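# Pull bike from floor rack and stand it on kickstand

## Task

Get the bicycle out of the floor stand (the stand is loose, not anchored) and leave it standing on its kickstand. At the finish the bike must touch no wall, furniture, loose item or the stand itself. The robot must release the bike and back away from it, and the robot must not fall over or be left leaning. The bike has to stay in place without the robot holding it.

## Robot and tools

ROBOT. A LinearBot: an omnidirectional base with a column about 1.75 m high. A carriage rides up and down it (lift_m, 0 to 1 m) and carries two identical six-joint arms, left and right, each with a two-finger gripper. Arm bases sit about 0.57 m + lift_m above the floor, and carriage parts hang about 0.15 m lower. A hand reaches about 0.78 m from its shoulder but only about 0.38 m below the arm base. A hand is about 0.16 m long and 0.1 m wide (0.14 m open). Parked arm joints 1-6 are 0, 0.05, 0.05, 1.45, 0, 0; parked, the robot is about 0.95 m wide and 0.7 m long.

CAMERAS. carriage_camera is fixed on the carriage, facing forward and tilted about 20 degrees down. left_wrist_camera and right_wrist_camera look out past each hand's fingertips. Calibration (K, distortion, T_world_to_cam) is given in OpenCV conventions, with the base frame as world; it carries small errors, larger for the wrist cameras at long reach.

FRAMES. Base frame: origin on the floor under the base centre, x forward, y left, z up. left_hand and right_hand report, in this frame, the point between that hand's finger pads, plus quat_wxyz; the hand's z runs along the fingers and the fingers open along its y. A hand pointing straight up with joints 1, 5, 6 at 0 reads (1, 0, 0, 0). Odometry frame = base frame at the start; base_odometry counts wheel turns only, so slip looks like travel; heading is positive leftward, -3.142 to 3.142.

execute_actions. Argument actions: a list holding one action or none (empty list = just report state and pictures). An action may contain base, joints or both; they start together and may finish at different times. base holds exactly one key, each a relative move from where the base last measured itself: translate_m (metres, forward positive, -2 to 2), strafe_m (metres, left positive, -2 to 2), rotate_rad (radians, counter-clockwise positive, -6.3 to 6.3). joints is one dictionary keyed by joint name, covering both arms, each value an absolute target: lift_m 0 to 1 m; left_/right_joint1_rad -2.617 to 3.054 (turn about vertical, 0 forward, positive left); joint2_rad 0 to 3.141 (shoulder: 0 upper arm back and level, 1.57 upright, 3.14 forward and level); joint3_rad 0 to 3.141 (elbow: 0 folded, 3.14 straight); joint4_rad -1.57 to 1.57 (wrist pitch, positive lifts fingertips); joint5_rad -1.57 to 1.57 (wrist yaw, positive swings fingertips to the RIGHT, opposite to joint1); joint6_rad -2.094 to 2.094 (roll about the finger axis, positive clockwise viewed from the forearm); left_/right_gripper_m 0 to 0.093 (pad gap in metres). Joints you omit may keep pushing toward earlier targets. Unknown keys or out-of-range values reject the whole call. cameras: list of camera names or "all"; omitted/null means all, [] means none. Images arrive in the order of the pictures line.

wait: seconds, 0 to 10; nothing new is commanded, the scene keeps running, and state plus pictures come back.

zoom_image: camera plus region [x0, y0, x1, y1] in pixels of that camera's latest full image (origin top-left, at most 504 by 504).

finished_scene: scene = the current scene's number. Irreversible; call only once the bike stands on its own.

RESULTS. base_status and joint_status tell how each commanded motion ended: done (for the base, wheels turned the amount asked, slip included; a mm-scale move may say done while short); off_target (resting away from target, maybe still pushing; normal for a gripper holding something); contact_stop or time_out (target dropped, holds where it stopped). "joint command not followed" means a self-collision check refused an arm's targets (gripper still obeyed); those joints say not_followed and may be retried on later actions. To escape, move just the refused arm clear, then the other in a later call. on_its_own covers uncommanded parts; "held at" is the held target, not the position. motor_effort is percent of max, positive toward higher joint values, bracket = peak; readings are noisy and biased. Lift effort rises with load; if it keeps dropping while lowering, a hand rests on something. drive_wheels at rest clearly above its free value means the base is still pressing. Joint torques are noisy drive outputs with fixed offsets. "ARM HIT" means an arm struck the robot. MOTOR HOT warns from 75 °C; at 90 °C that arm halts 10 s; at 100 °C the arm goes limp and falls (OVER-TEMPERATURE FAULT; joints show limit_stop_at_motor_heat, resend targets). Outstretched arms heat quickly, even unloaded.

CAUTIONS. The base stops on contact only after the hit and may coast about 0.3 m after an arm touches something; arms are not watched during turns. After a blocked drive, back off about 0.2 m the way you came (or turn back), repeat if still pressed. Arms and grippers have no contact stop and snap to targets once freed. Never let the arms hit or squeeze each other. Hand readings drift at long reach and sag under load (10-17 cm per kg). The robot can tip over unrecoverably, especially with carriage high, arms extended, carrying load, pulling, or stopping abruptly; only images reveal a lean. Don't drive backward under a table edge. Avoid dropping, slamming or shoving the bike or the loose rack; grip at up to roughly 45-60 N per pad. The robot holds its last command while you think.

Each tool is called after "Emit:" by a JSON object that holds its "method" and its "body", one argument or row to a line.

## Session

Emit:
{"method": "execute_actions", "body": {
  "actions": []
}}

Scene clock: 0.00 s.
Joint torques (N m, as the arm reports them, + toward a larger angle): no reading
base_odometry: x=+0.000 y=+0.000 heading=+0.000 (m, m, rad; odometry frame)
base_status: not commanded
joint_positions: lift_m=+0.300 left_joint1_rad=-0.007 left_joint2_rad=+0.055 left_joint3_rad=+0.059 left_joint4_rad=+1.495 left_joint5_rad=-0.001 left_joint6_rad=-0.047 left_gripper_m=+0.094 right_joint1_rad=-0.004 right_joint2_rad=+0.033 right_joint3_rad=+0.049 right_joint4_rad=+1.476 right_joint5_rad=+0.039 right_joint6_rad=+0.003 right_gripper_m=+0.094
joint_status: not commanded
motor_effort: lift_m=+16 drive_wheels=+0 (%)
left_hand: x=+0.2801 y=+0.3370 z=+1.3114 quat_wxyz=(+0.999, -0.001, +0.036, -0.027) (m; base frame)
right_hand: x=+0.2806 y=-0.3438 z=+1.3084 quat_wxyz=(+0.999, +0.020, +0.039, -0.001) (m; base frame)
pictures: carriage_camera, left_wrist_camera, right_wrist_camera
Images, in order (width x height): carriage_camera 896x504, left_wrist_camera 896x504, right_wrist_camera 896x504.

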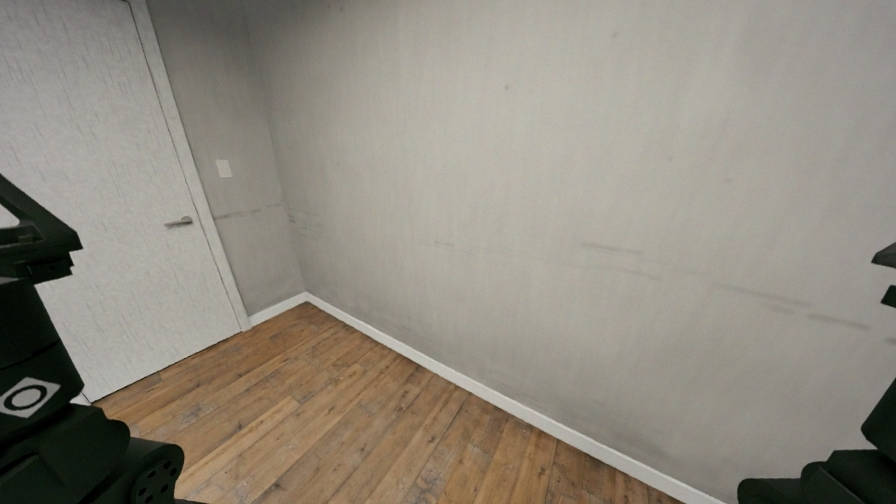

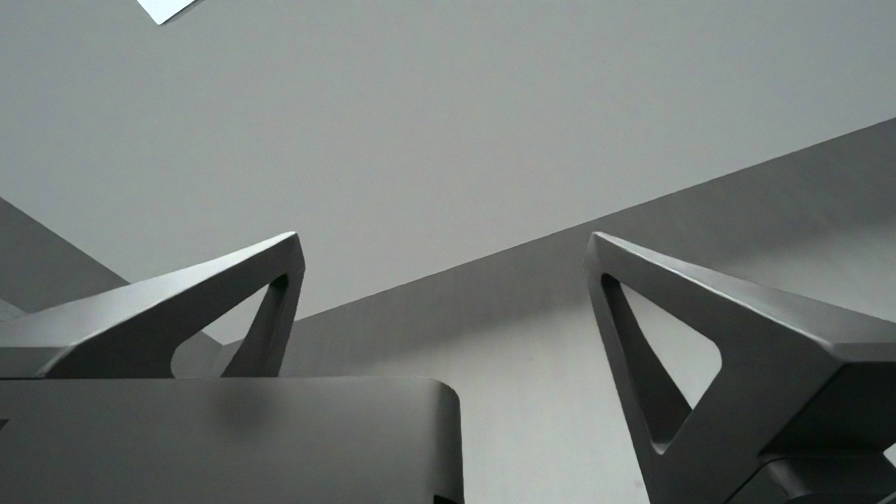

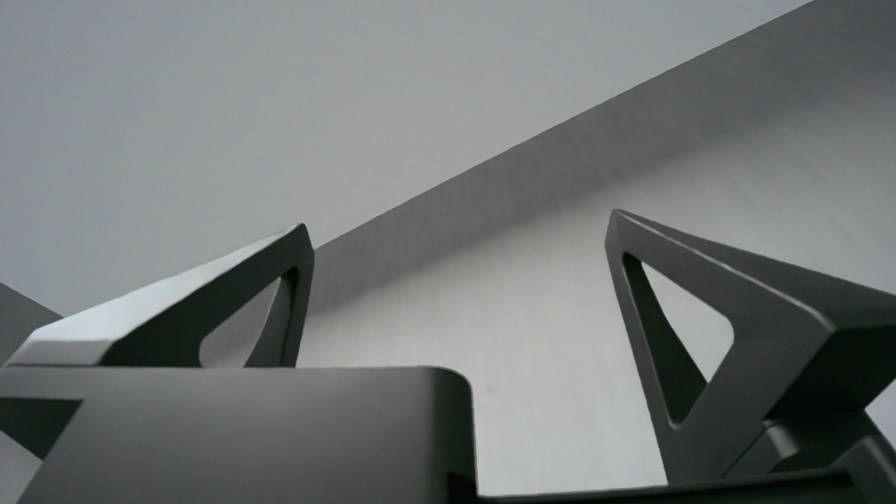

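Emit:
{"method": "execute_actions", "body": {
  "actions": [
    {"base":{"rotate_rad":-2.0}}
  ],
  "cameras": ["carriage_camera"]
}}

Emit:
{"method": "execute_actions", "body": {
  "actions": [
    {"base":{"rotate_rad":-2.0}}
  ],
  "cameras": ["carriage_camera"]
}}

Scene clock: 6.20 s.
Joint torques (N m, as the arm reports them, + toward a larger angle): left_arm=[ 0.08  4.27  5.81 -0.19 -0.05  0.02] | right_arm=[ 0.11  3.93  5.98 -0.19 -0.11  0.06]
base_odometry: x=+0.000 y=+0.000 heading=-2.000 (m, m, rad; odometry frame)
base_status: done
joint_positions: lift_m=+0.300 left_joint1_rad=-0.007 left_joint2_rad=+0.055 left_joint3_rad=+0.059 left_joint4_rad=+1.493 left_joint5_rad=-0.001 left_joint6_rad=-0.047 left_gripper_m=+0.094 right_joint1_rad=-0.004 right_joint2_rad=+0.033 right_joint3_rad=+0.049 right_joint4_rad=+1.476 right_joint5_rad=+0.039 right_joint6_rad=+0.003 right_gripper_m=+0.094
joint_status: not commanded
motor_effort: lift_m=+16(16) drive_wheels=+2(6) (%)
left_hand: x=+0.2805 y=+0.3370 z=+1.3114 quat_wxyz=(+0.999, -0.001, +0.037, -0.027) (m; base frame)
right_hand: x=+0.2807 y=-0.3438 z=+1.3084 quat_wxyz=(+0.999, +0.020, +0.039, -0.001) (m; base frame)
pictures: carriage_camera
Images, in order (width x height): carriage_camera 896x504.

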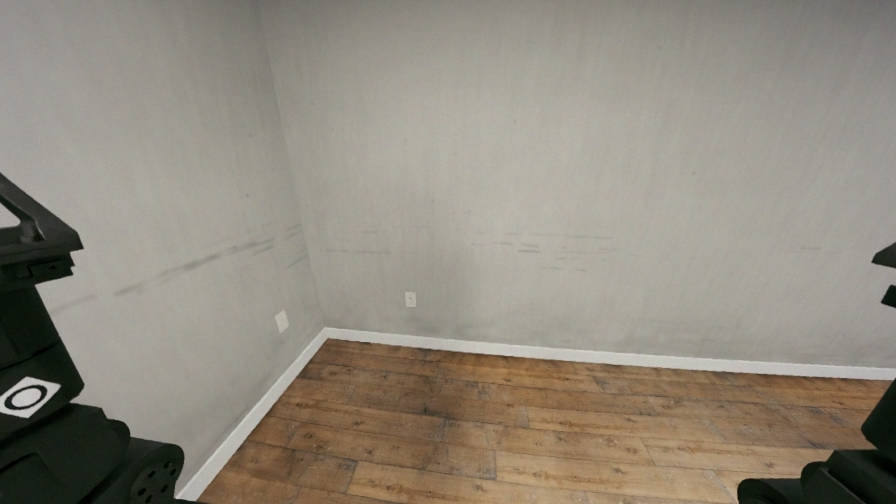

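Scene clock: 9.67 s.
Joint torques (N m, as the arm reports them, + toward a larger angle): left_arm=[ 0.12  4.27  5.91 -0.17 -0.05  0.02] | right_arm=[ 0.12  3.9   5.87 -0.16 -0.11  0.05]
base_odometry: x=+0.000 y=+0.000 heading=+2.284 (m, m, rad; odometry frame)
base_status: done
joint_positions: lift_m=+0.300 left_joint1_rad=-0.007 left_joint2_rad=+0.055 left_joint3_rad=+0.059 left_joint4_rad=+1.492 left_joint5_rad=-0.001 left_joint6_rad=-0.047 left_gripper_m=+0.094 right_joint1_rad=-0.004 right_joint2_rad=+0.033 right_joint3_rad=+0.049 right_joint4_rad=+1.476 right_joint5_rad=+0.039 right_joint6_rad=+0.003 right_gripper_m=+0.094
joint_status: not commanded
motor_effort: lift_m=+15(17) drive_wheels=+3(10) (%)
left_hand: x=+0.2807 y=+0.3370 z=+1.3113 quat_wxyz=(+0.999, -0.001, +0.037, -0.027) (m; base frame)
right_hand: x=+0.2807 y=-0.3438 z=+1.3084 quat_wxyz=(+0.999, +0.020, +0.039, -0.001) (m; base frame)
pictures: carriage_camera
Images, in order (width x height): carriage_camera 896x504.

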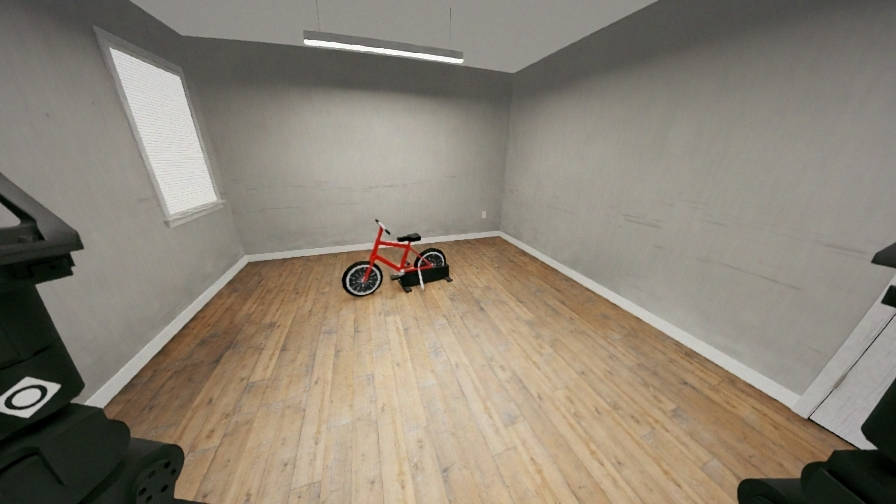

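Emit:
{"method": "execute_actions", "body": {
  "actions": [
    {"base":{"translate_m":1.3},"joints":{"lift_m":0.05}}
  ],
  "cameras": ["carriage_camera"]
}}

Emit:
{"method": "zoom_image", "body": {
  "camera": "carriage_camera",
  "region": [200,150,600,400]
}}

Scene clock: 18.43 s.
Joint torques (N m, as the arm reports them, + toward a larger angle): left_arm=[ 0.14  4.27  5.89 -0.19 -0.05  0.02] | right_arm=[ 0.11  3.9   5.86 -0.18 -0.1   0.07]
base_odometry: x=-0.849 y=+0.984 heading=+2.283 (m, m, rad; odometry frame)
base_status: done
joint_positions: lift_m=+0.050 left_joint1_rad=-0.007 left_joint2_rad=+0.055 left_joint3_rad=+0.059 left_joint4_rad=+1.494 left_joint5_rad=-0.001 left_joint6_rad=-0.047 left_gripper_m=+0.094 right_joint1_rad=-0.004 right_joint2_rad=+0.033 right_joint3_rad=+0.049 right_joint4_rad=+1.476 right_joint5_rad=+0.039 right_joint6_rad=+0.003 right_gripper_m=+0.094
joint_status: all done
motor_effort: lift_m=+13(14) drive_wheels=-4(11) (%)
left_hand: x=+0.2803 y=+0.3370 z=+1.0616 quat_wxyz=(+0.999, -0.001, +0.036, -0.027) (m; base frame)
right_hand: x=+0.2806 y=-0.3438 z=+1.0587 quat_wxyz=(+0.999, +0.020, +0.039, -0.001) (m; base frame)
pictures: carriage_camera
camera_calibration (this result's frames):
carriage_camera: T_world_to_cam=[[0.0541726, -0.998366, 0.0181988, -0.0304992], [-0.36568, -0.0367951, -0.930013, 1.03387], [0.929163, 0.0437263, -0.367076, 0.220616], [0, 0, 0, 1]] pos_world=[0.174729, -0.00205481, 1.04305]
Images, in order (width x height): carriage_camera 896x504.

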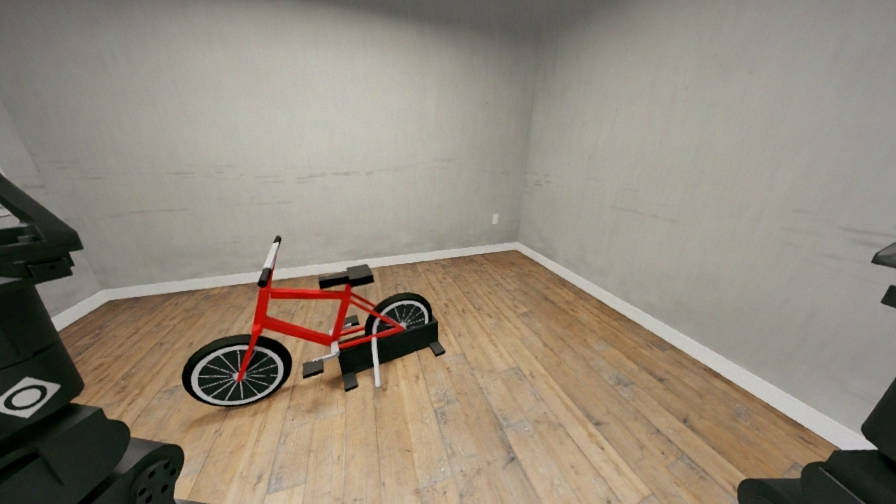

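Region (200, 150, 600, 400) of carriage_camera's 896x504 image, scaled by 1.260, with more detail than that image has; it fills the top 315 rows of this view, and the rest is white.

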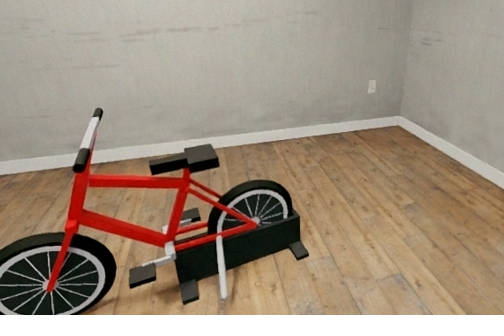

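Emit:
{"method": "execute_actions", "body": {
  "actions": [
    {"base":{"rotate_rad":0.56},"joints":{"lift_m":0.3,"left_joint2_rad":1.6,"left_joint3_rad":1.6,"left_joint4_rad":-1.5,"left_joint6_rad":0,"right_joint2_rad":0.05}}
  ]
}}

Scene clock: 32.27 s.
Joint torques (N m, as the arm reports them, + toward a larger angle): left_arm=[ 0.13 -6.71  8.16  0.45 -0.05  0.07] | right_arm=[ 0.07  4.31  5.96 -0.14 -0.1   0.06]
base_odometry: x=-0.849 y=+0.984 heading=+2.843 (m, m, rad; odometry frame)
base_status: done
joint_positions: lift_m=+0.300 left_joint1_rad=-0.007 left_joint2_rad=+1.594 left_joint3_rad=+1.574 left_joint4_rad=-1.496 left_joint5_rad=-0.001 left_joint6_rad=-0.006 left_gripper_m=+0.094 right_joint1_rad=-0.004 right_joint2_rad=+0.045 right_joint3_rad=+0.049 right_joint4_rad=+1.475 right_joint5_rad=+0.039 right_joint6_rad=+0.003 right_gripper_m=+0.094
joint_status: all done
motor_effort: lift_m=+15(21) drive_wheels=+3(2) (%)
left_hand: x=+0.5469 y=+0.3350 z=+1.0638 quat_wxyz=(+0.027, +0.001, +1.000, +0.000) (m; base frame)
right_hand: x=+0.2845 y=-0.3439 z=+1.3080 quat_wxyz=(+0.999, +0.020, +0.046, -0.001) (m; base frame)
pictures: carriage_camera, left_wrist_camera, right_wrist_camera
camera_calibration (this result's frames):
carriage_camera: T_world_to_cam=[[0.0541726, -0.998366, 0.0181988, -0.0350381], [-0.36568, -0.0367951, -0.930013, 1.26582], [0.929163, 0.0437263, -0.367076, 0.312167], [0, 0, 0, 1]] pos_world=[0.174729, -0.00205481, 1.29245]
left_wrist_camera: T_world_to_cam=[[0.0290712, -0.999202, 0.027405, 0.289013], [-0.834966, -0.00920191, 0.550225, -0.11993], [-0.549533, -0.0388779, -0.834567, 1.32917], [0, 0, 0, 1]] pos_world=[0.621885, 0.339354, 1.16735]
right_wrist_camera: T_world_to_cam=[[0.0347483, -0.997657, -0.05894, -0.275383], [0.729818, 0.0656215, -0.680485, 0.704093], [0.682758, -0.0193698, 0.730388, -1.03068], [0, 0, 0, 1]] pos_world=[0.199412, -0.340906, 1.21569]
Images, in order (width x height): carriage_camera 896x504, left_wrist_camera 896x504, right_wrist_camera 896x504.

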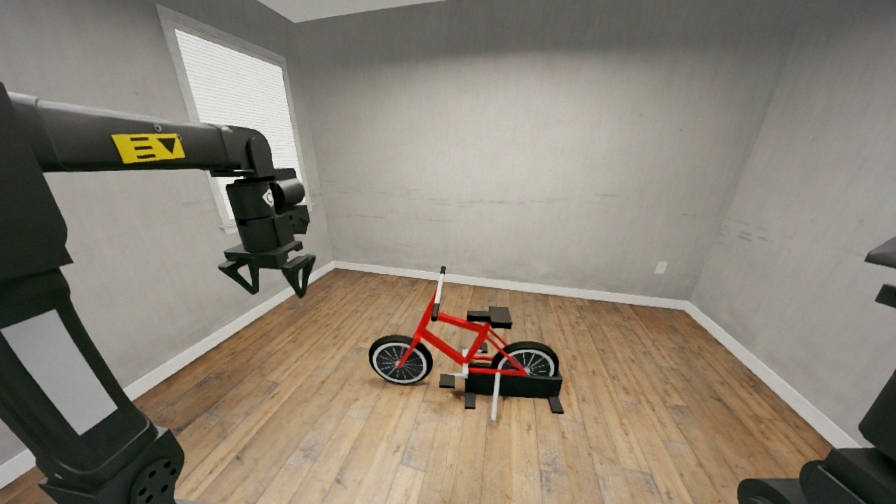

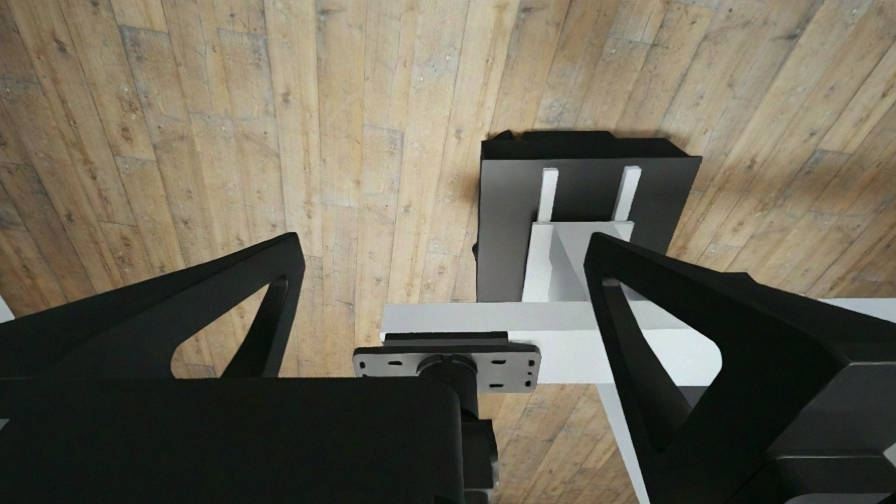

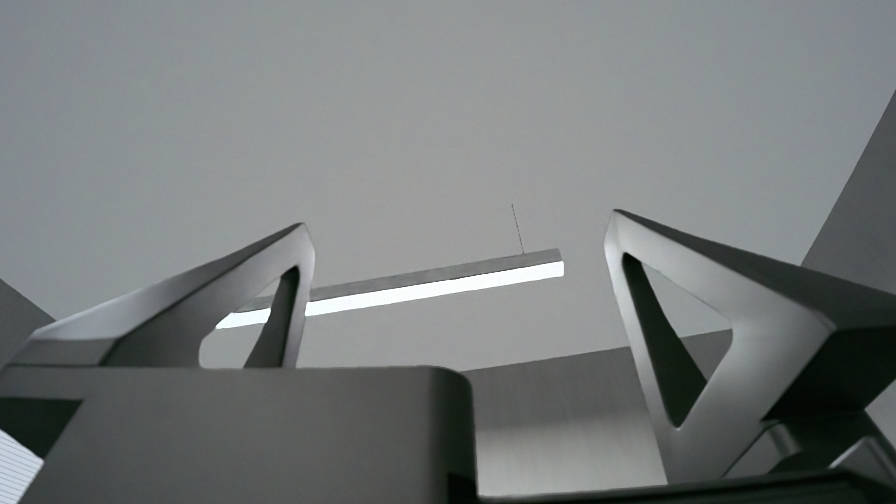

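Emit:
{"method": "execute_actions", "body": {
  "actions": [
    {"base":{"strafe_m":-0.455},"joints":{"lift_m":0.1,"left_joint6_rad":1.57}}
  ],
  "cameras": []
}}

Emit:
{"method": "execute_actions", "body": {
  "actions": [
    {"base":{"translate_m":0.6}}
  ],
  "cameras": ["carriage_camera","left_wrist_camera"]
}}

Scene clock: 44.37 s.
Joint torques (N m, as the arm reports them, + toward a larger angle): left_arm=[ 0.13 -6.68  7.2   0.4   0.01  0.07] | right_arm=[ 0.1   4.3   5.94 -0.13 -0.1   0.07]
base_odometry: x=-0.715 y=+1.419 heading=+2.843 (m, m, rad; odometry frame)
base_status: done
joint_positions: lift_m=+0.100 left_joint1_rad=-0.007 left_joint2_rad=+1.594 left_joint3_rad=+1.586 left_joint4_rad=-1.497 left_joint5_rad=-0.001 left_joint6_rad=+1.563 left_gripper_m=+0.094 right_joint1_rad=-0.004 right_joint2_rad=+0.045 right_joint3_rad=+0.049 right_joint4_rad=+1.475 right_joint5_rad=+0.039 right_joint6_rad=+0.003 right_gripper_m=+0.094
joint_status: all done
motor_effort: lift_m=+14(13) drive_wheels=-4(12) (%)
left_hand: x=+0.5490 y=+0.3350 z=+0.8676 quat_wxyz=(+0.023, +0.707, +0.707, +0.023) (m; base frame)
right_hand: x=+0.2845 y=-0.3438 z=+1.1086 quat_wxyz=(+0.999, +0.020, +0.046, -0.001) (m; base frame)
pictures: none
No camera images: the call's "cameras" was empty. Leave "cameras" out to get every camera's image.

Scene clock: 47.73 s.
Joint torques (N m, as the arm reports them, + toward a larger angle): left_arm=[ 0.12 -6.68  7.18  0.41  0.03  0.09] | right_arm=[ 0.12  4.34  5.97 -0.12 -0.11  0.06]
base_odometry: x=-1.289 y=+1.596 heading=+2.843 (m, m, rad; odometry frame)
base_status: done
joint_positions: lift_m=+0.100 left_joint1_rad=-0.007 left_joint2_rad=+1.594 left_joint3_rad=+1.586 left_joint4_rad=-1.498 left_joint5_rad=-0.001 left_joint6_rad=+1.563 left_gripper_m=+0.094 right_joint1_rad=-0.004 right_joint2_rad=+0.045 right_joint3_rad=+0.049 right_joint4_rad=+1.475 right_joint5_rad=+0.039 right_joint6_rad=+0.003 right_gripper_m=+0.094
joint_status: not commanded
motor_effort: lift_m=+12(14) drive_wheels=-4(10) (%)
left_hand: x=+0.5487 y=+0.3350 z=+0.8676 quat_wxyz=(+0.023, +0.707, +0.707, +0.023) (m; base frame)
right_hand: x=+0.2845 y=-0.3438 z=+1.1086 quat_wxyz=(+0.999, +0.020, +0.046, -0.001) (m; base frame)
pictures: carriage_camera, left_wrist_camera
camera_calibration (this result's frames):
carriage_camera: T_world_to_cam=[[0.0541726, -0.998366, 0.0181988, -0.0314093], [-0.36568, -0.0367951, -0.930013, 1.08038], [0.929163, 0.0437263, -0.367076, 0.238974], [0, 0, 0, 1]] pos_world=[0.174729, -0.00205481, 1.09306]
left_wrist_camera: T_world_to_cam=[[-0.998762, -0.0319351, -0.0381446, 0.591118], [-0.0483497, 0.803633, 0.593158, -0.751608], [0.0117117, 0.594268, -0.804182, 0.619962], [0, 0, 0, 1]] pos_world=[0.546785, 0.254471, 0.966933]
Images, in order (width x height): carriage_camera 896x504, left_wrist_camera 896x504.

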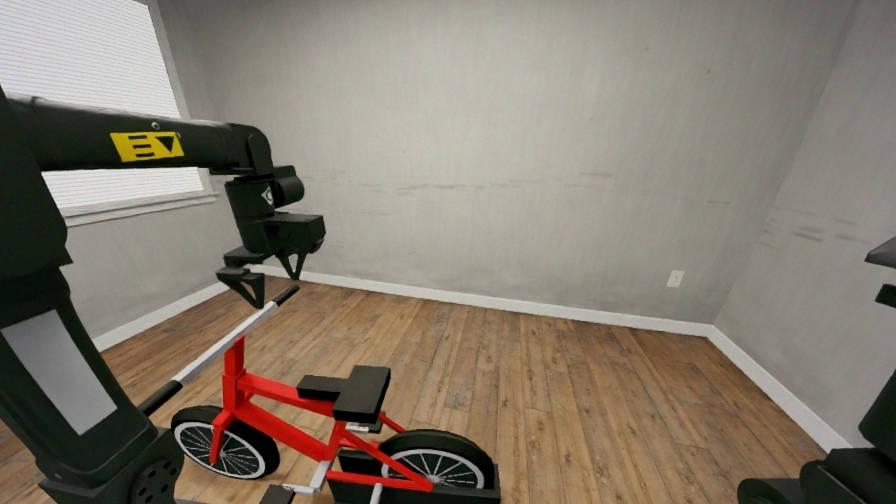

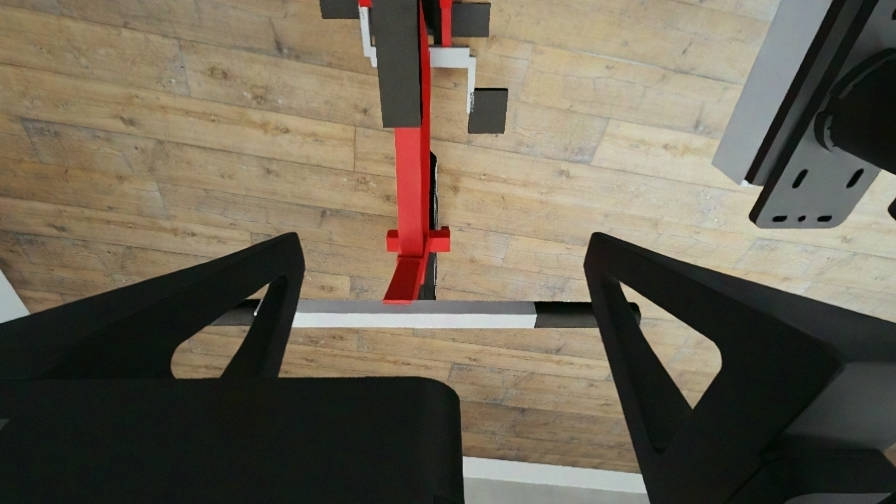

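Emit:
{"method": "execute_actions", "body": {
  "actions": [
    {"base":{"translate_m":-0.04},"joints":{"lift_m":0.15,"left_joint2_rad":2.1,"left_joint4_rad":-1.07}}
  ],
  "cameras": ["carriage_camera","left_wrist_camera"]
}}

Scene clock: 58.73 s.
Joint torques (N m, as the arm reports them, + toward a larger angle): left_arm=[  0.18 -12.01   6.53   0.28   0.01   0.07] | right_arm=[ 0.15  4.3   5.97 -0.11 -0.1   0.07]
base_odometry: x=-1.251 y=+1.584 heading=+2.843 (m, m, rad; odometry frame)
base_status: done
joint_positions: lift_m=+0.150 left_joint1_rad=-0.007 left_joint2_rad=+2.099 left_joint3_rad=+1.596 left_joint4_rad=-1.074 left_joint5_rad=-0.001 left_joint6_rad=+1.563 left_gripper_m=+0.094 right_joint1_rad=-0.004 right_joint2_rad=+0.045 right_joint3_rad=+0.049 right_joint4_rad=+1.474 right_joint5_rad=+0.039 right_joint6_rad=+0.003 right_gripper_m=+0.094
joint_status: all done
motor_effort: lift_m=+17(20) drive_wheels=+1(9) (%)
left_hand: x=+0.6562 y=+0.3342 z=+0.7571 quat_wxyz=(-0.002, +0.707, +0.707, -0.002) (m; base frame)
right_hand: x=+0.2848 y=-0.3438 z=+1.1581 quat_wxyz=(+0.999, +0.020, +0.046, -0.001) (m; base frame)
pictures: carriage_camera, left_wrist_camera
camera_calibration (this result's frames):
carriage_camera: T_world_to_cam=[[0.0541726, -0.998366, 0.0181988, -0.032309], [-0.36568, -0.0367951, -0.930013, 1.12635], [0.929163, 0.0437263, -0.367076, 0.257121], [0, 0, 0, 1]] pos_world=[0.174729, -0.00205481, 1.14249]
left_wrist_camera: T_world_to_cam=[[-0.998966, -0.0319336, 0.0323587, 0.641013], [-0.00638947, 0.80332, 0.595513, -0.709408], [-0.0450112, 0.594691, -0.802693, 0.566235], [0, 0, 0, 1]] pos_world=[0.661304, 0.253617, 0.856233]
Images, in order (width x height): carriage_camera 896x504, left_wrist_camera 896x504.

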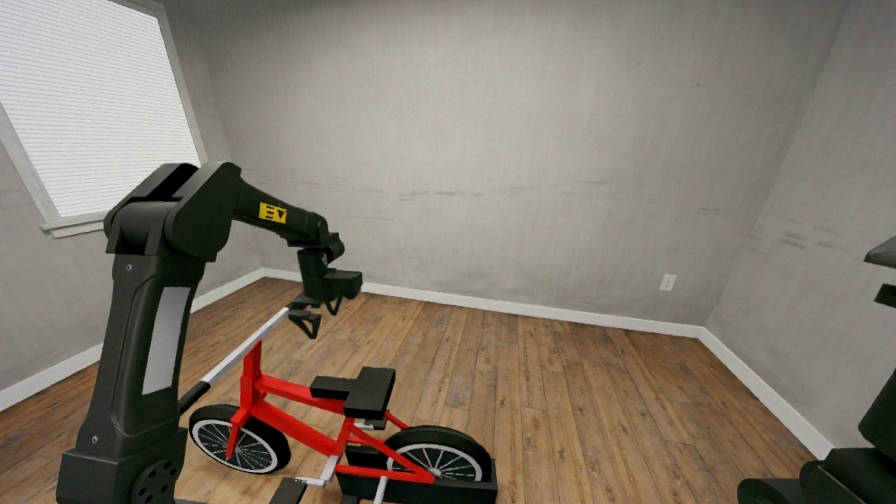

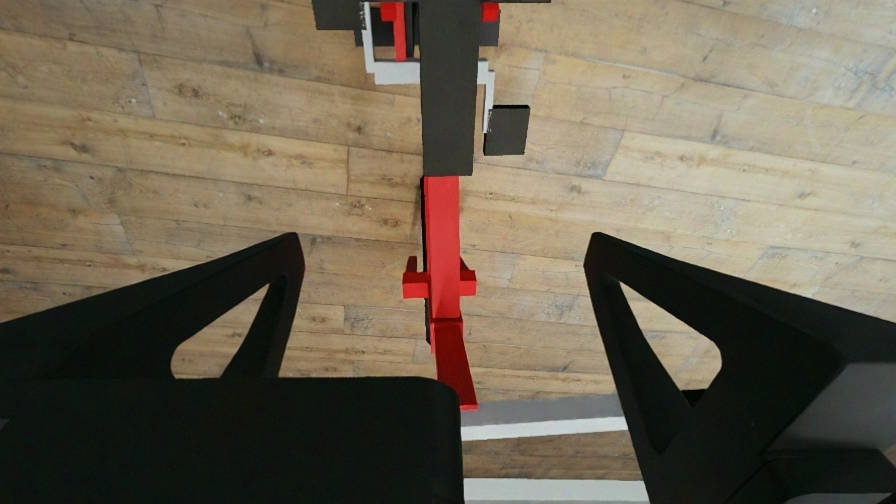

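Emit:
{"method": "execute_actions", "body": {
  "actions": [
    {"joints":{"lift_m":0.02}}
  ],
  "cameras": ["carriage_camera","left_wrist_camera"]
}}

Scene clock: 64.83 s.
Joint torques (N m, as the arm reports them, + toward a larger angle): left_arm=[  0.1  -11.85   6.38   0.27   0.01   0.09] | right_arm=[ 0.11  4.28  5.94 -0.13 -0.11  0.06]
base_odometry: x=-1.251 y=+1.584 heading=+2.843 (m, m, rad; odometry frame)
base_status: not commanded
joint_positions: lift_m=+0.020 left_joint1_rad=-0.007 left_joint2_rad=+2.098 left_joint3_rad=+1.596 left_joint4_rad=-1.071 left_joint5_rad=-0.001 left_joint6_rad=+1.563 left_gripper_m=+0.094 right_joint1_rad=-0.004 right_joint2_rad=+0.045 right_joint3_rad=+0.049 right_joint4_rad=+1.474 right_joint5_rad=+0.039 right_joint6_rad=+0.003 right_gripper_m=+0.094
joint_status: all done
motor_effort: lift_m=+14(14) drive_wheels=+0(1) (%)
left_hand: x=+0.6570 y=+0.3342 z=+0.6278 quat_wxyz=(-0.001, +0.707, +0.707, -0.001) (m; base frame)
right_hand: x=+0.2848 y=-0.3438 z=+1.0286 quat_wxyz=(+0.999, +0.020, +0.046, -0.001) (m; base frame)
pictures: carriage_camera, left_wrist_camera
camera_calibration (this result's frames):
carriage_camera: T_world_to_cam=[[0.0541726, -0.998366, 0.0181988, -0.0299534], [-0.36568, -0.0367951, -0.930013, 1.00598], [0.929163, 0.0437263, -0.367076, 0.209607], [0, 0, 0, 1]] pos_world=[0.174729, -0.00205481, 1.01306]
left_wrist_camera: T_world_to_cam=[[-0.999071, -0.0319328, 0.0289297, 0.648199], [-0.0084339, 0.803335, 0.595467, -0.631033], [-0.0422551, 0.59467, -0.802859, 0.460786], [0, 0, 0, 1]] pos_world=[0.661746, 0.253614, 0.726953]
Images, in order (width x height): carriage_camera 896x504, left_wrist_camera 896x504.

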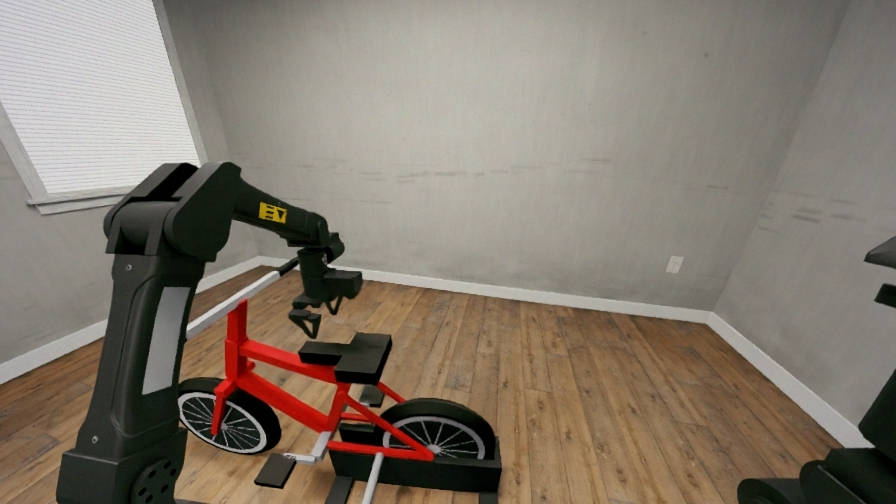

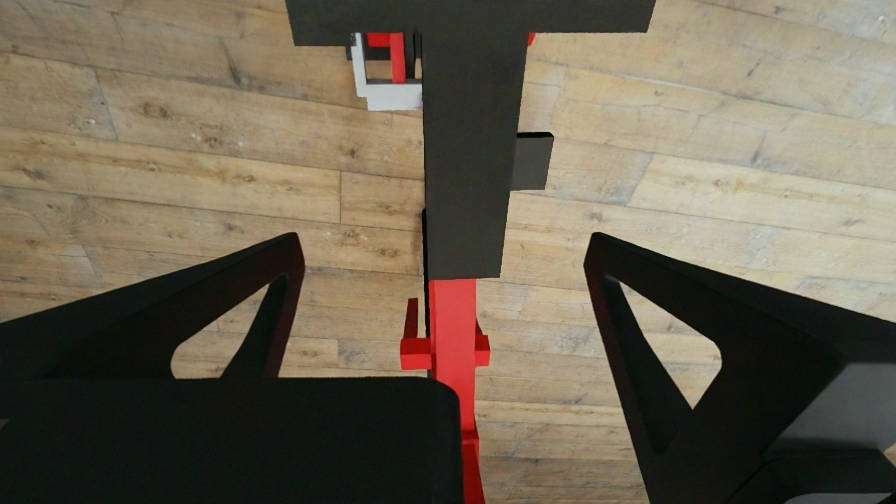

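Emit:
{"method": "execute_actions", "body": {
  "actions": [
    {"joints":{"lift_m":0,"left_joint2_rad":2.22,"left_joint4_rad":-0.95}}
  ],
  "cameras": ["carriage_camera","left_wrist_camera"]
}}

Scene clock: 69.87 s.
Joint torques (N m, as the arm reports them, + toward a larger angle): left_arm=[  0.16 -11.8    6.13   0.43   0.01   0.06] | right_arm=[ 0.09  4.23  6.02 -0.11 -0.11  0.06]
base_odometry: x=-1.251 y=+1.584 heading=+2.843 (m, m, rad; odometry frame)
base_status: not commanded
joint_positions: lift_m=+0.000 left_joint1_rad=-0.008 left_joint2_rad=+2.209 left_joint3_rad=+1.597 left_joint4_rad=-0.968 left_joint5_rad=-0.001 left_joint6_rad=+1.564 left_gripper_m=+0.094 right_joint1_rad=-0.004 right_joint2_rad=+0.045 right_joint3_rad=+0.049 right_joint4_rad=+1.475 right_joint5_rad=+0.039 right_joint6_rad=+0.003 right_gripper_m=+0.094
joint_status: all done
motor_effort: lift_m=+11(14) drive_wheels=-1(3) (%)
left_hand: x=+0.6714 y=+0.3339 z=+0.5656 quat_wxyz=(-0.003, +0.708, +0.707, -0.003) (m; base frame)
right_hand: x=+0.2847 y=-0.3438 z=+1.0088 quat_wxyz=(+0.999, +0.020, +0.046, -0.001) (m; base frame)
pictures: carriage_camera, left_wrist_camera
camera_calibration (this result's frames):
carriage_camera: T_world_to_cam=[[0.0541726, -0.998366, 0.0181988, -0.0295919], [-0.36568, -0.0367951, -0.930013, 0.987503], [0.929163, 0.0437263, -0.367076, 0.202316], [0, 0, 0, 1]] pos_world=[0.174729, -0.00205481, 0.993195]
left_wrist_camera: T_world_to_cam=[[-0.998923, -0.0303997, 0.0350415, 0.660277], [-0.00357371, 0.803548, 0.59523, -0.596859], [-0.0462523, 0.594464, -0.802791, 0.414435], [0, 0, 0, 1]] pos_world=[0.676602, 0.253311, 0.664836]
Images, in order (width x height): carriage_camera 896x504, left_wrist_camera 896x504.

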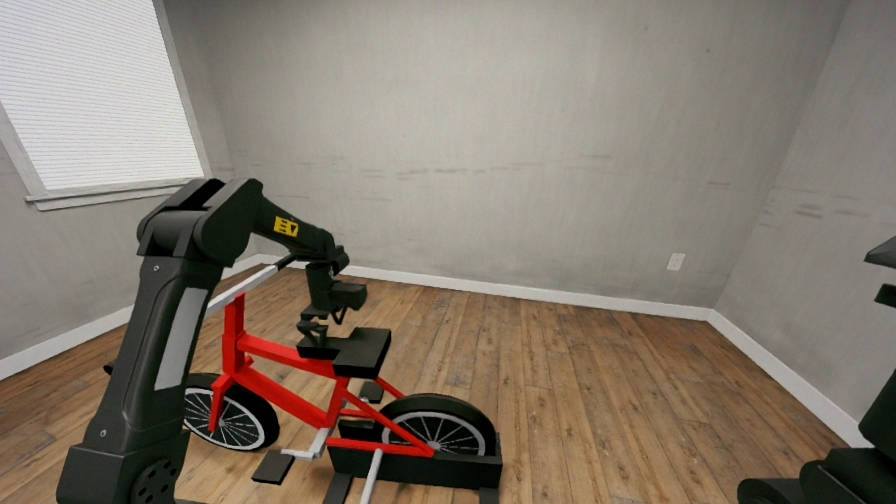

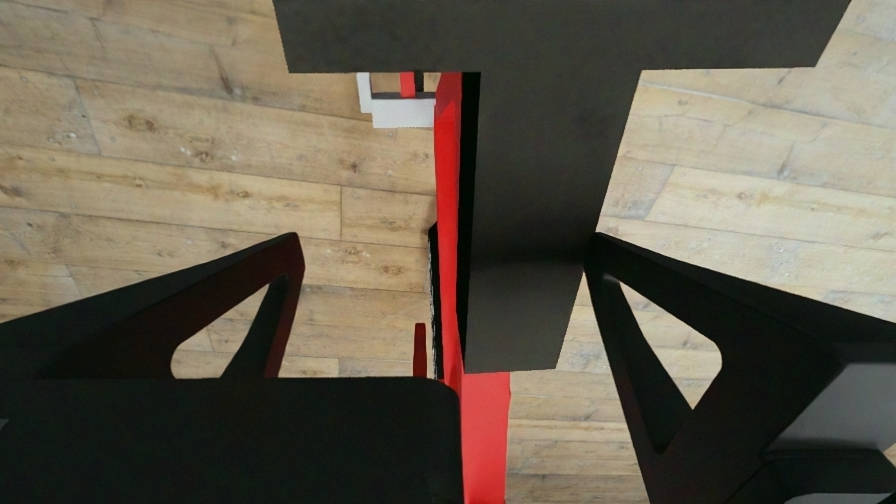

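Emit:
{"method": "execute_actions", "body": {
  "actions": [
    {"base":{"translate_m":-0.035},"joints":{"left_joint2_rad":2.31,"left_joint4_rad":-0.87}}
  ],
  "cameras": ["carriage_camera","left_wrist_camera"]
}}

Scene clock: 74.37 s.
Joint torques (N m, as the arm reports them, + toward a larger angle): left_arm=[ 0.14 -5.8   4.02  0.56  0.04  0.05] | right_arm=[ 0.13  4.29  5.9  -0.13 -0.1   0.07]
base_odometry: x=-1.217 y=+1.574 heading=+2.843 (m, m, rad; odometry frame)
base_status: done
joint_positions: lift_m=+0.000 left_joint1_rad=-0.008 left_joint2_rad=+2.223 left_joint3_rad=+1.632 left_joint4_rad=-0.874 left_joint5_rad=-0.002 left_joint6_rad=+1.565 left_gripper_m=+0.094 right_joint1_rad=-0.004 right_joint2_rad=+0.045 right_joint3_rad=+0.049 right_joint4_rad=+1.475 right_joint5_rad=+0.039 right_joint6_rad=+0.003 right_gripper_m=+0.094
joint_status: left_joint2_rad off_target (ended at +2.223, target +2.310); the others done
motor_effort: lift_m=+12(14) drive_wheels=+3(7) (%)
left_hand: x=+0.7041 y=+0.3339 z=+0.5697 quat_wxyz=(+0.037, +0.707, +0.705, +0.038) (m; base frame)
right_hand: x=+0.2847 y=-0.3438 z=+1.0088 quat_wxyz=(+0.999, +0.020, +0.046, -0.001) (m; base frame)
pictures: carriage_camera, left_wrist_camera
camera_calibration (this result's frames):
carriage_camera: T_world_to_cam=[[0.0541726, -0.998366, 0.0181988, -0.0295919], [-0.36568, -0.0367951, -0.930013, 0.987503], [0.929163, 0.0437263, -0.367076, 0.202316], [0, 0, 0, 1]] pos_world=[0.174729, -0.00205481, 0.993195]
left_wrist_camera: T_world_to_cam=[[-0.99644, -0.0296971, -0.0789066, 0.755763], [-0.0707789, 0.803177, 0.591521, -0.549591], [0.0458095, 0.595, -0.802419, 0.353971], [0, 0, 0, 1]] pos_world=[0.697958, 0.25325, 0.668762]
Images, in order (width x height): carriage_camera 896x504, left_wrist_camera 896x504.

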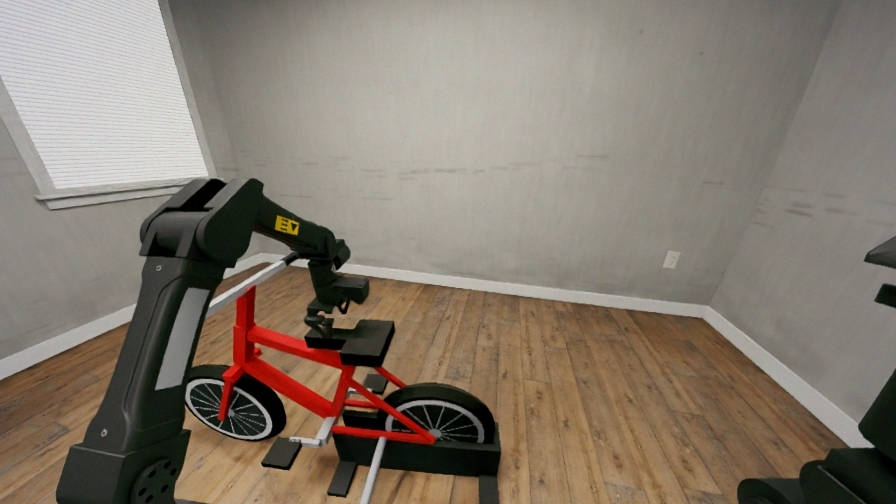

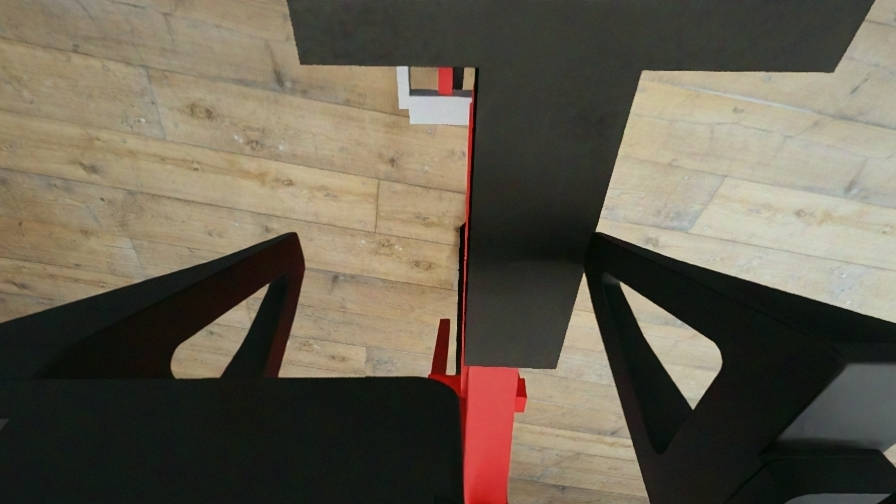

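Emit:
{"method": "execute_actions", "body": {
  "actions": [
    {"joints":{"lift_m":0.05,"left_joint2_rad":2.27,"left_joint4_rad":-0.92}}
  ],
  "cameras": []
}}

Emit:
{"method": "execute_actions", "body": {
  "actions": [
    {"base":{"translate_m":-0.045}}
  ],
  "cameras": ["left_wrist_camera"]
}}

Emit:
{"method": "execute_actions", "body": {
  "actions": [
    {"joints":{"lift_m":0.0}}
  ],
  "cameras": ["carriage_camera","left_wrist_camera"]
}}

Scene clock: 85.03 s.
Joint torques (N m, as the arm reports them, + toward a larger angle): left_arm=[  0.08 -12.53   4.87   0.25   0.02   0.06] | right_arm=[ 0.11  4.29  5.95 -0.13 -0.1   0.07]
base_odometry: x=-1.217 y=+1.574 heading=+2.843 (m, m, rad; odometry frame)
base_status: not commanded
joint_positions: lift_m=+0.050 left_joint1_rad=-0.008 left_joint2_rad=+2.263 left_joint3_rad=+1.615 left_joint4_rad=-0.917 left_joint5_rad=-0.002 left_joint6_rad=+1.565 left_gripper_m=+0.094 right_joint1_rad=-0.004 right_joint2_rad=+0.045 right_joint3_rad=+0.049 right_joint4_rad=+1.475 right_joint5_rad=+0.039 right_joint6_rad=+0.003 right_gripper_m=+0.094
joint_status: all done
motor_effort: lift_m=+18(22) drive_wheels=+2(3) (%)
left_hand: x=+0.6828 y=+0.3341 z=+0.5979 quat_wxyz=(+0.002, +0.708, +0.706, +0.003) (m; base frame)
right_hand: x=+0.2847 y=-0.3438 z=+1.0580 quat_wxyz=(+0.999, +0.020, +0.046, -0.001) (m; base frame)
pictures: none
No camera images: the call's "cameras" was empty. Leave "cameras" out to get every camera's image.

Scene clock: 86.17 s.
Joint torques (N m, as the arm reports them, + toward a larger angle): left_arm=[  0.13 -12.54   4.9    0.26   0.02   0.06] | right_arm=[ 0.11  4.28  5.99 -0.12 -0.11  0.06]
base_odometry: x=-1.174 y=+1.561 heading=+2.843 (m, m, rad; odometry frame)
base_status: done
joint_positions: lift_m=+0.050 left_joint1_rad=-0.008 left_joint2_rad=+2.263 left_joint3_rad=+1.615 left_joint4_rad=-0.917 left_joint5_rad=-0.002 left_joint6_rad=+1.565 left_gripper_m=+0.094 right_joint1_rad=-0.004 right_joint2_rad=+0.045 right_joint3_rad=+0.049 right_joint4_rad=+1.474 right_joint5_rad=+0.039 right_joint6_rad=+0.003 right_gripper_m=+0.094
joint_status: not commanded
motor_effort: lift_m=+16(18) drive_wheels=-4(11) (%)
left_hand: x=+0.6828 y=+0.3341 z=+0.5979 quat_wxyz=(+0.002, +0.708, +0.706, +0.003) (m; base frame)
right_hand: x=+0.2848 y=-0.3438 z=+1.0580 quat_wxyz=(+0.999, +0.020, +0.046, -0.001) (m; base frame)
pictures: left_wrist_camera
camera_calibration (this result's frames):
left_wrist_camera: T_world_to_cam=[[-0.999365, -0.0296742, 0.0197425, 0.679794], [-0.0120563, 0.802716, 0.596239, -0.6107], [-0.0335405, 0.595622, -0.802564, 0.431566], [0, 0, 0, 1]] pos_world=[0.686474, 0.25334, 0.697062]
Images, in order (width x height): left_wrist_camera 896x504.

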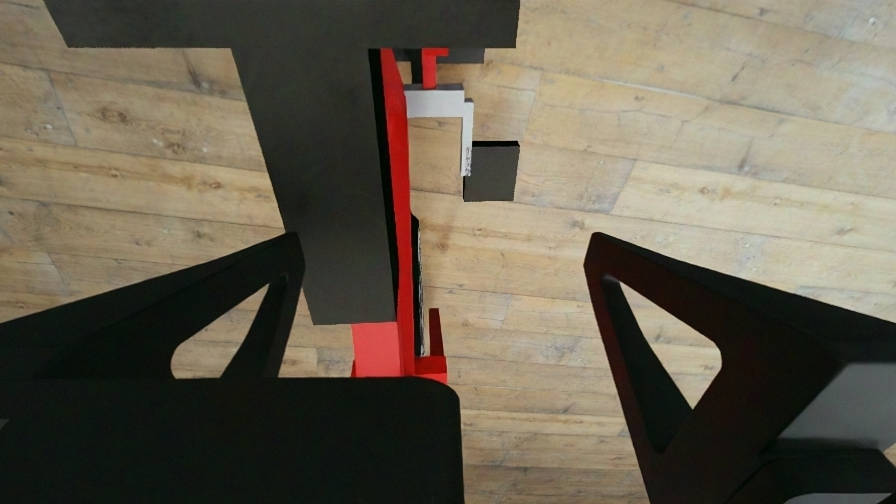

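Scene clock: 87.03 s.
Joint torques (N m, as the arm reports them, + toward a larger angle): left_arm=[ 0.09 -8.84  5.19  0.15  0.02  0.05] | right_arm=[ 0.12  4.28  5.97 -0.12 -0.11  0.06]
base_odometry: x=-1.174 y=+1.561 heading=+2.843 (m, m, rad; odometry frame)
base_status: not commanded
joint_positions: lift_m=+0.001 left_joint1_rad=-0.008 left_joint2_rad=+2.221 left_joint3_rad=+1.615 left_joint4_rad=-0.886 left_joint5_rad=+0.000 left_joint6_rad=+1.565 left_gripper_m=+0.094 right_joint1_rad=-0.004 right_joint2_rad=+0.045 right_joint3_rad=+0.049 right_joint4_rad=+1.474 right_joint5_rad=+0.039 right_joint6_rad=+0.003 right_gripper_m=+0.094
joint_status: all done
motor_effort: lift_m=+12(12) drive_wheels=-3(4) (%)
left_hand: x=+0.6960 y=+0.3336 z=+0.5662 quat_wxyz=(+0.028, +0.707, +0.706, +0.028) (m; base frame)
right_hand: x=+0.2848 y=-0.3439 z=+1.0089 quat_wxyz=(+0.999, +0.020, +0.046, -0.001) (m; base frame)
pictures: carriage_camera, left_wrist_camera
camera_calibration (this result's frames):
carriage_camera: T_world_to_cam=[[0.0541726, -0.998366, 0.0181988, -0.0295954], [-0.36568, -0.0367951, -0.930013, 0.987682], [0.929163, 0.0437263, -0.367076, 0.202387], [0, 0, 0, 1]] pos_world=[0.174729, -0.00205481, 0.993387]
left_wrist_camera: T_world_to_cam=[[-0.998188, -0.0292522, -0.0525909, 0.733546], [-0.0547491, 0.804193, 0.591842, -0.559547], [0.0249806, 0.593648, -0.804337, 0.367707], [0, 0, 0, 1]] pos_world=[0.692397, 0.253153, 0.665501]
Images, in order (width x height): carriage_camera 896x504, left_wrist_camera 896x504.

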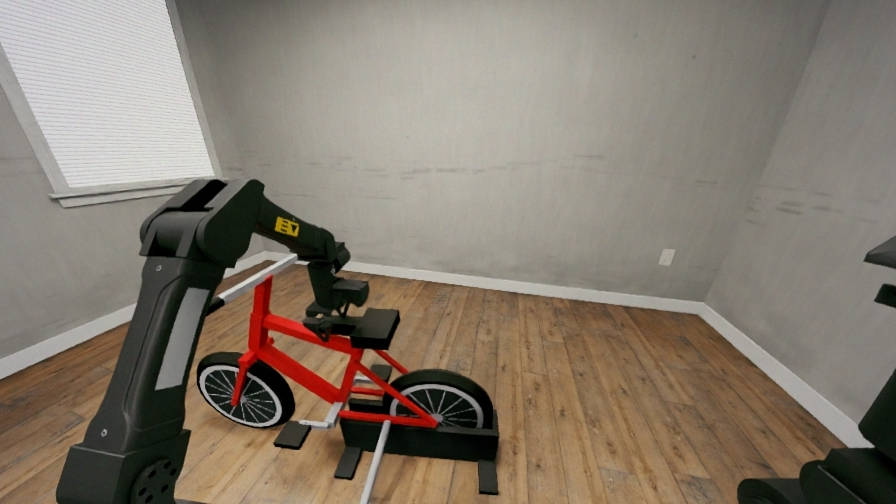

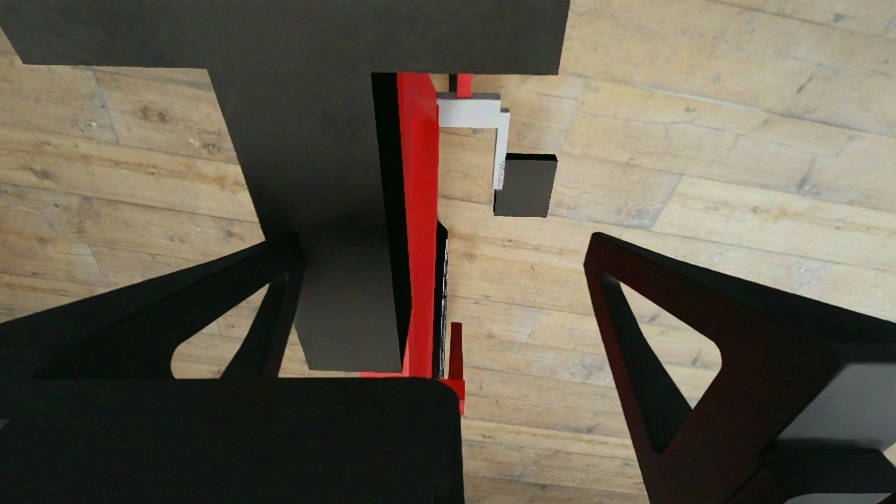

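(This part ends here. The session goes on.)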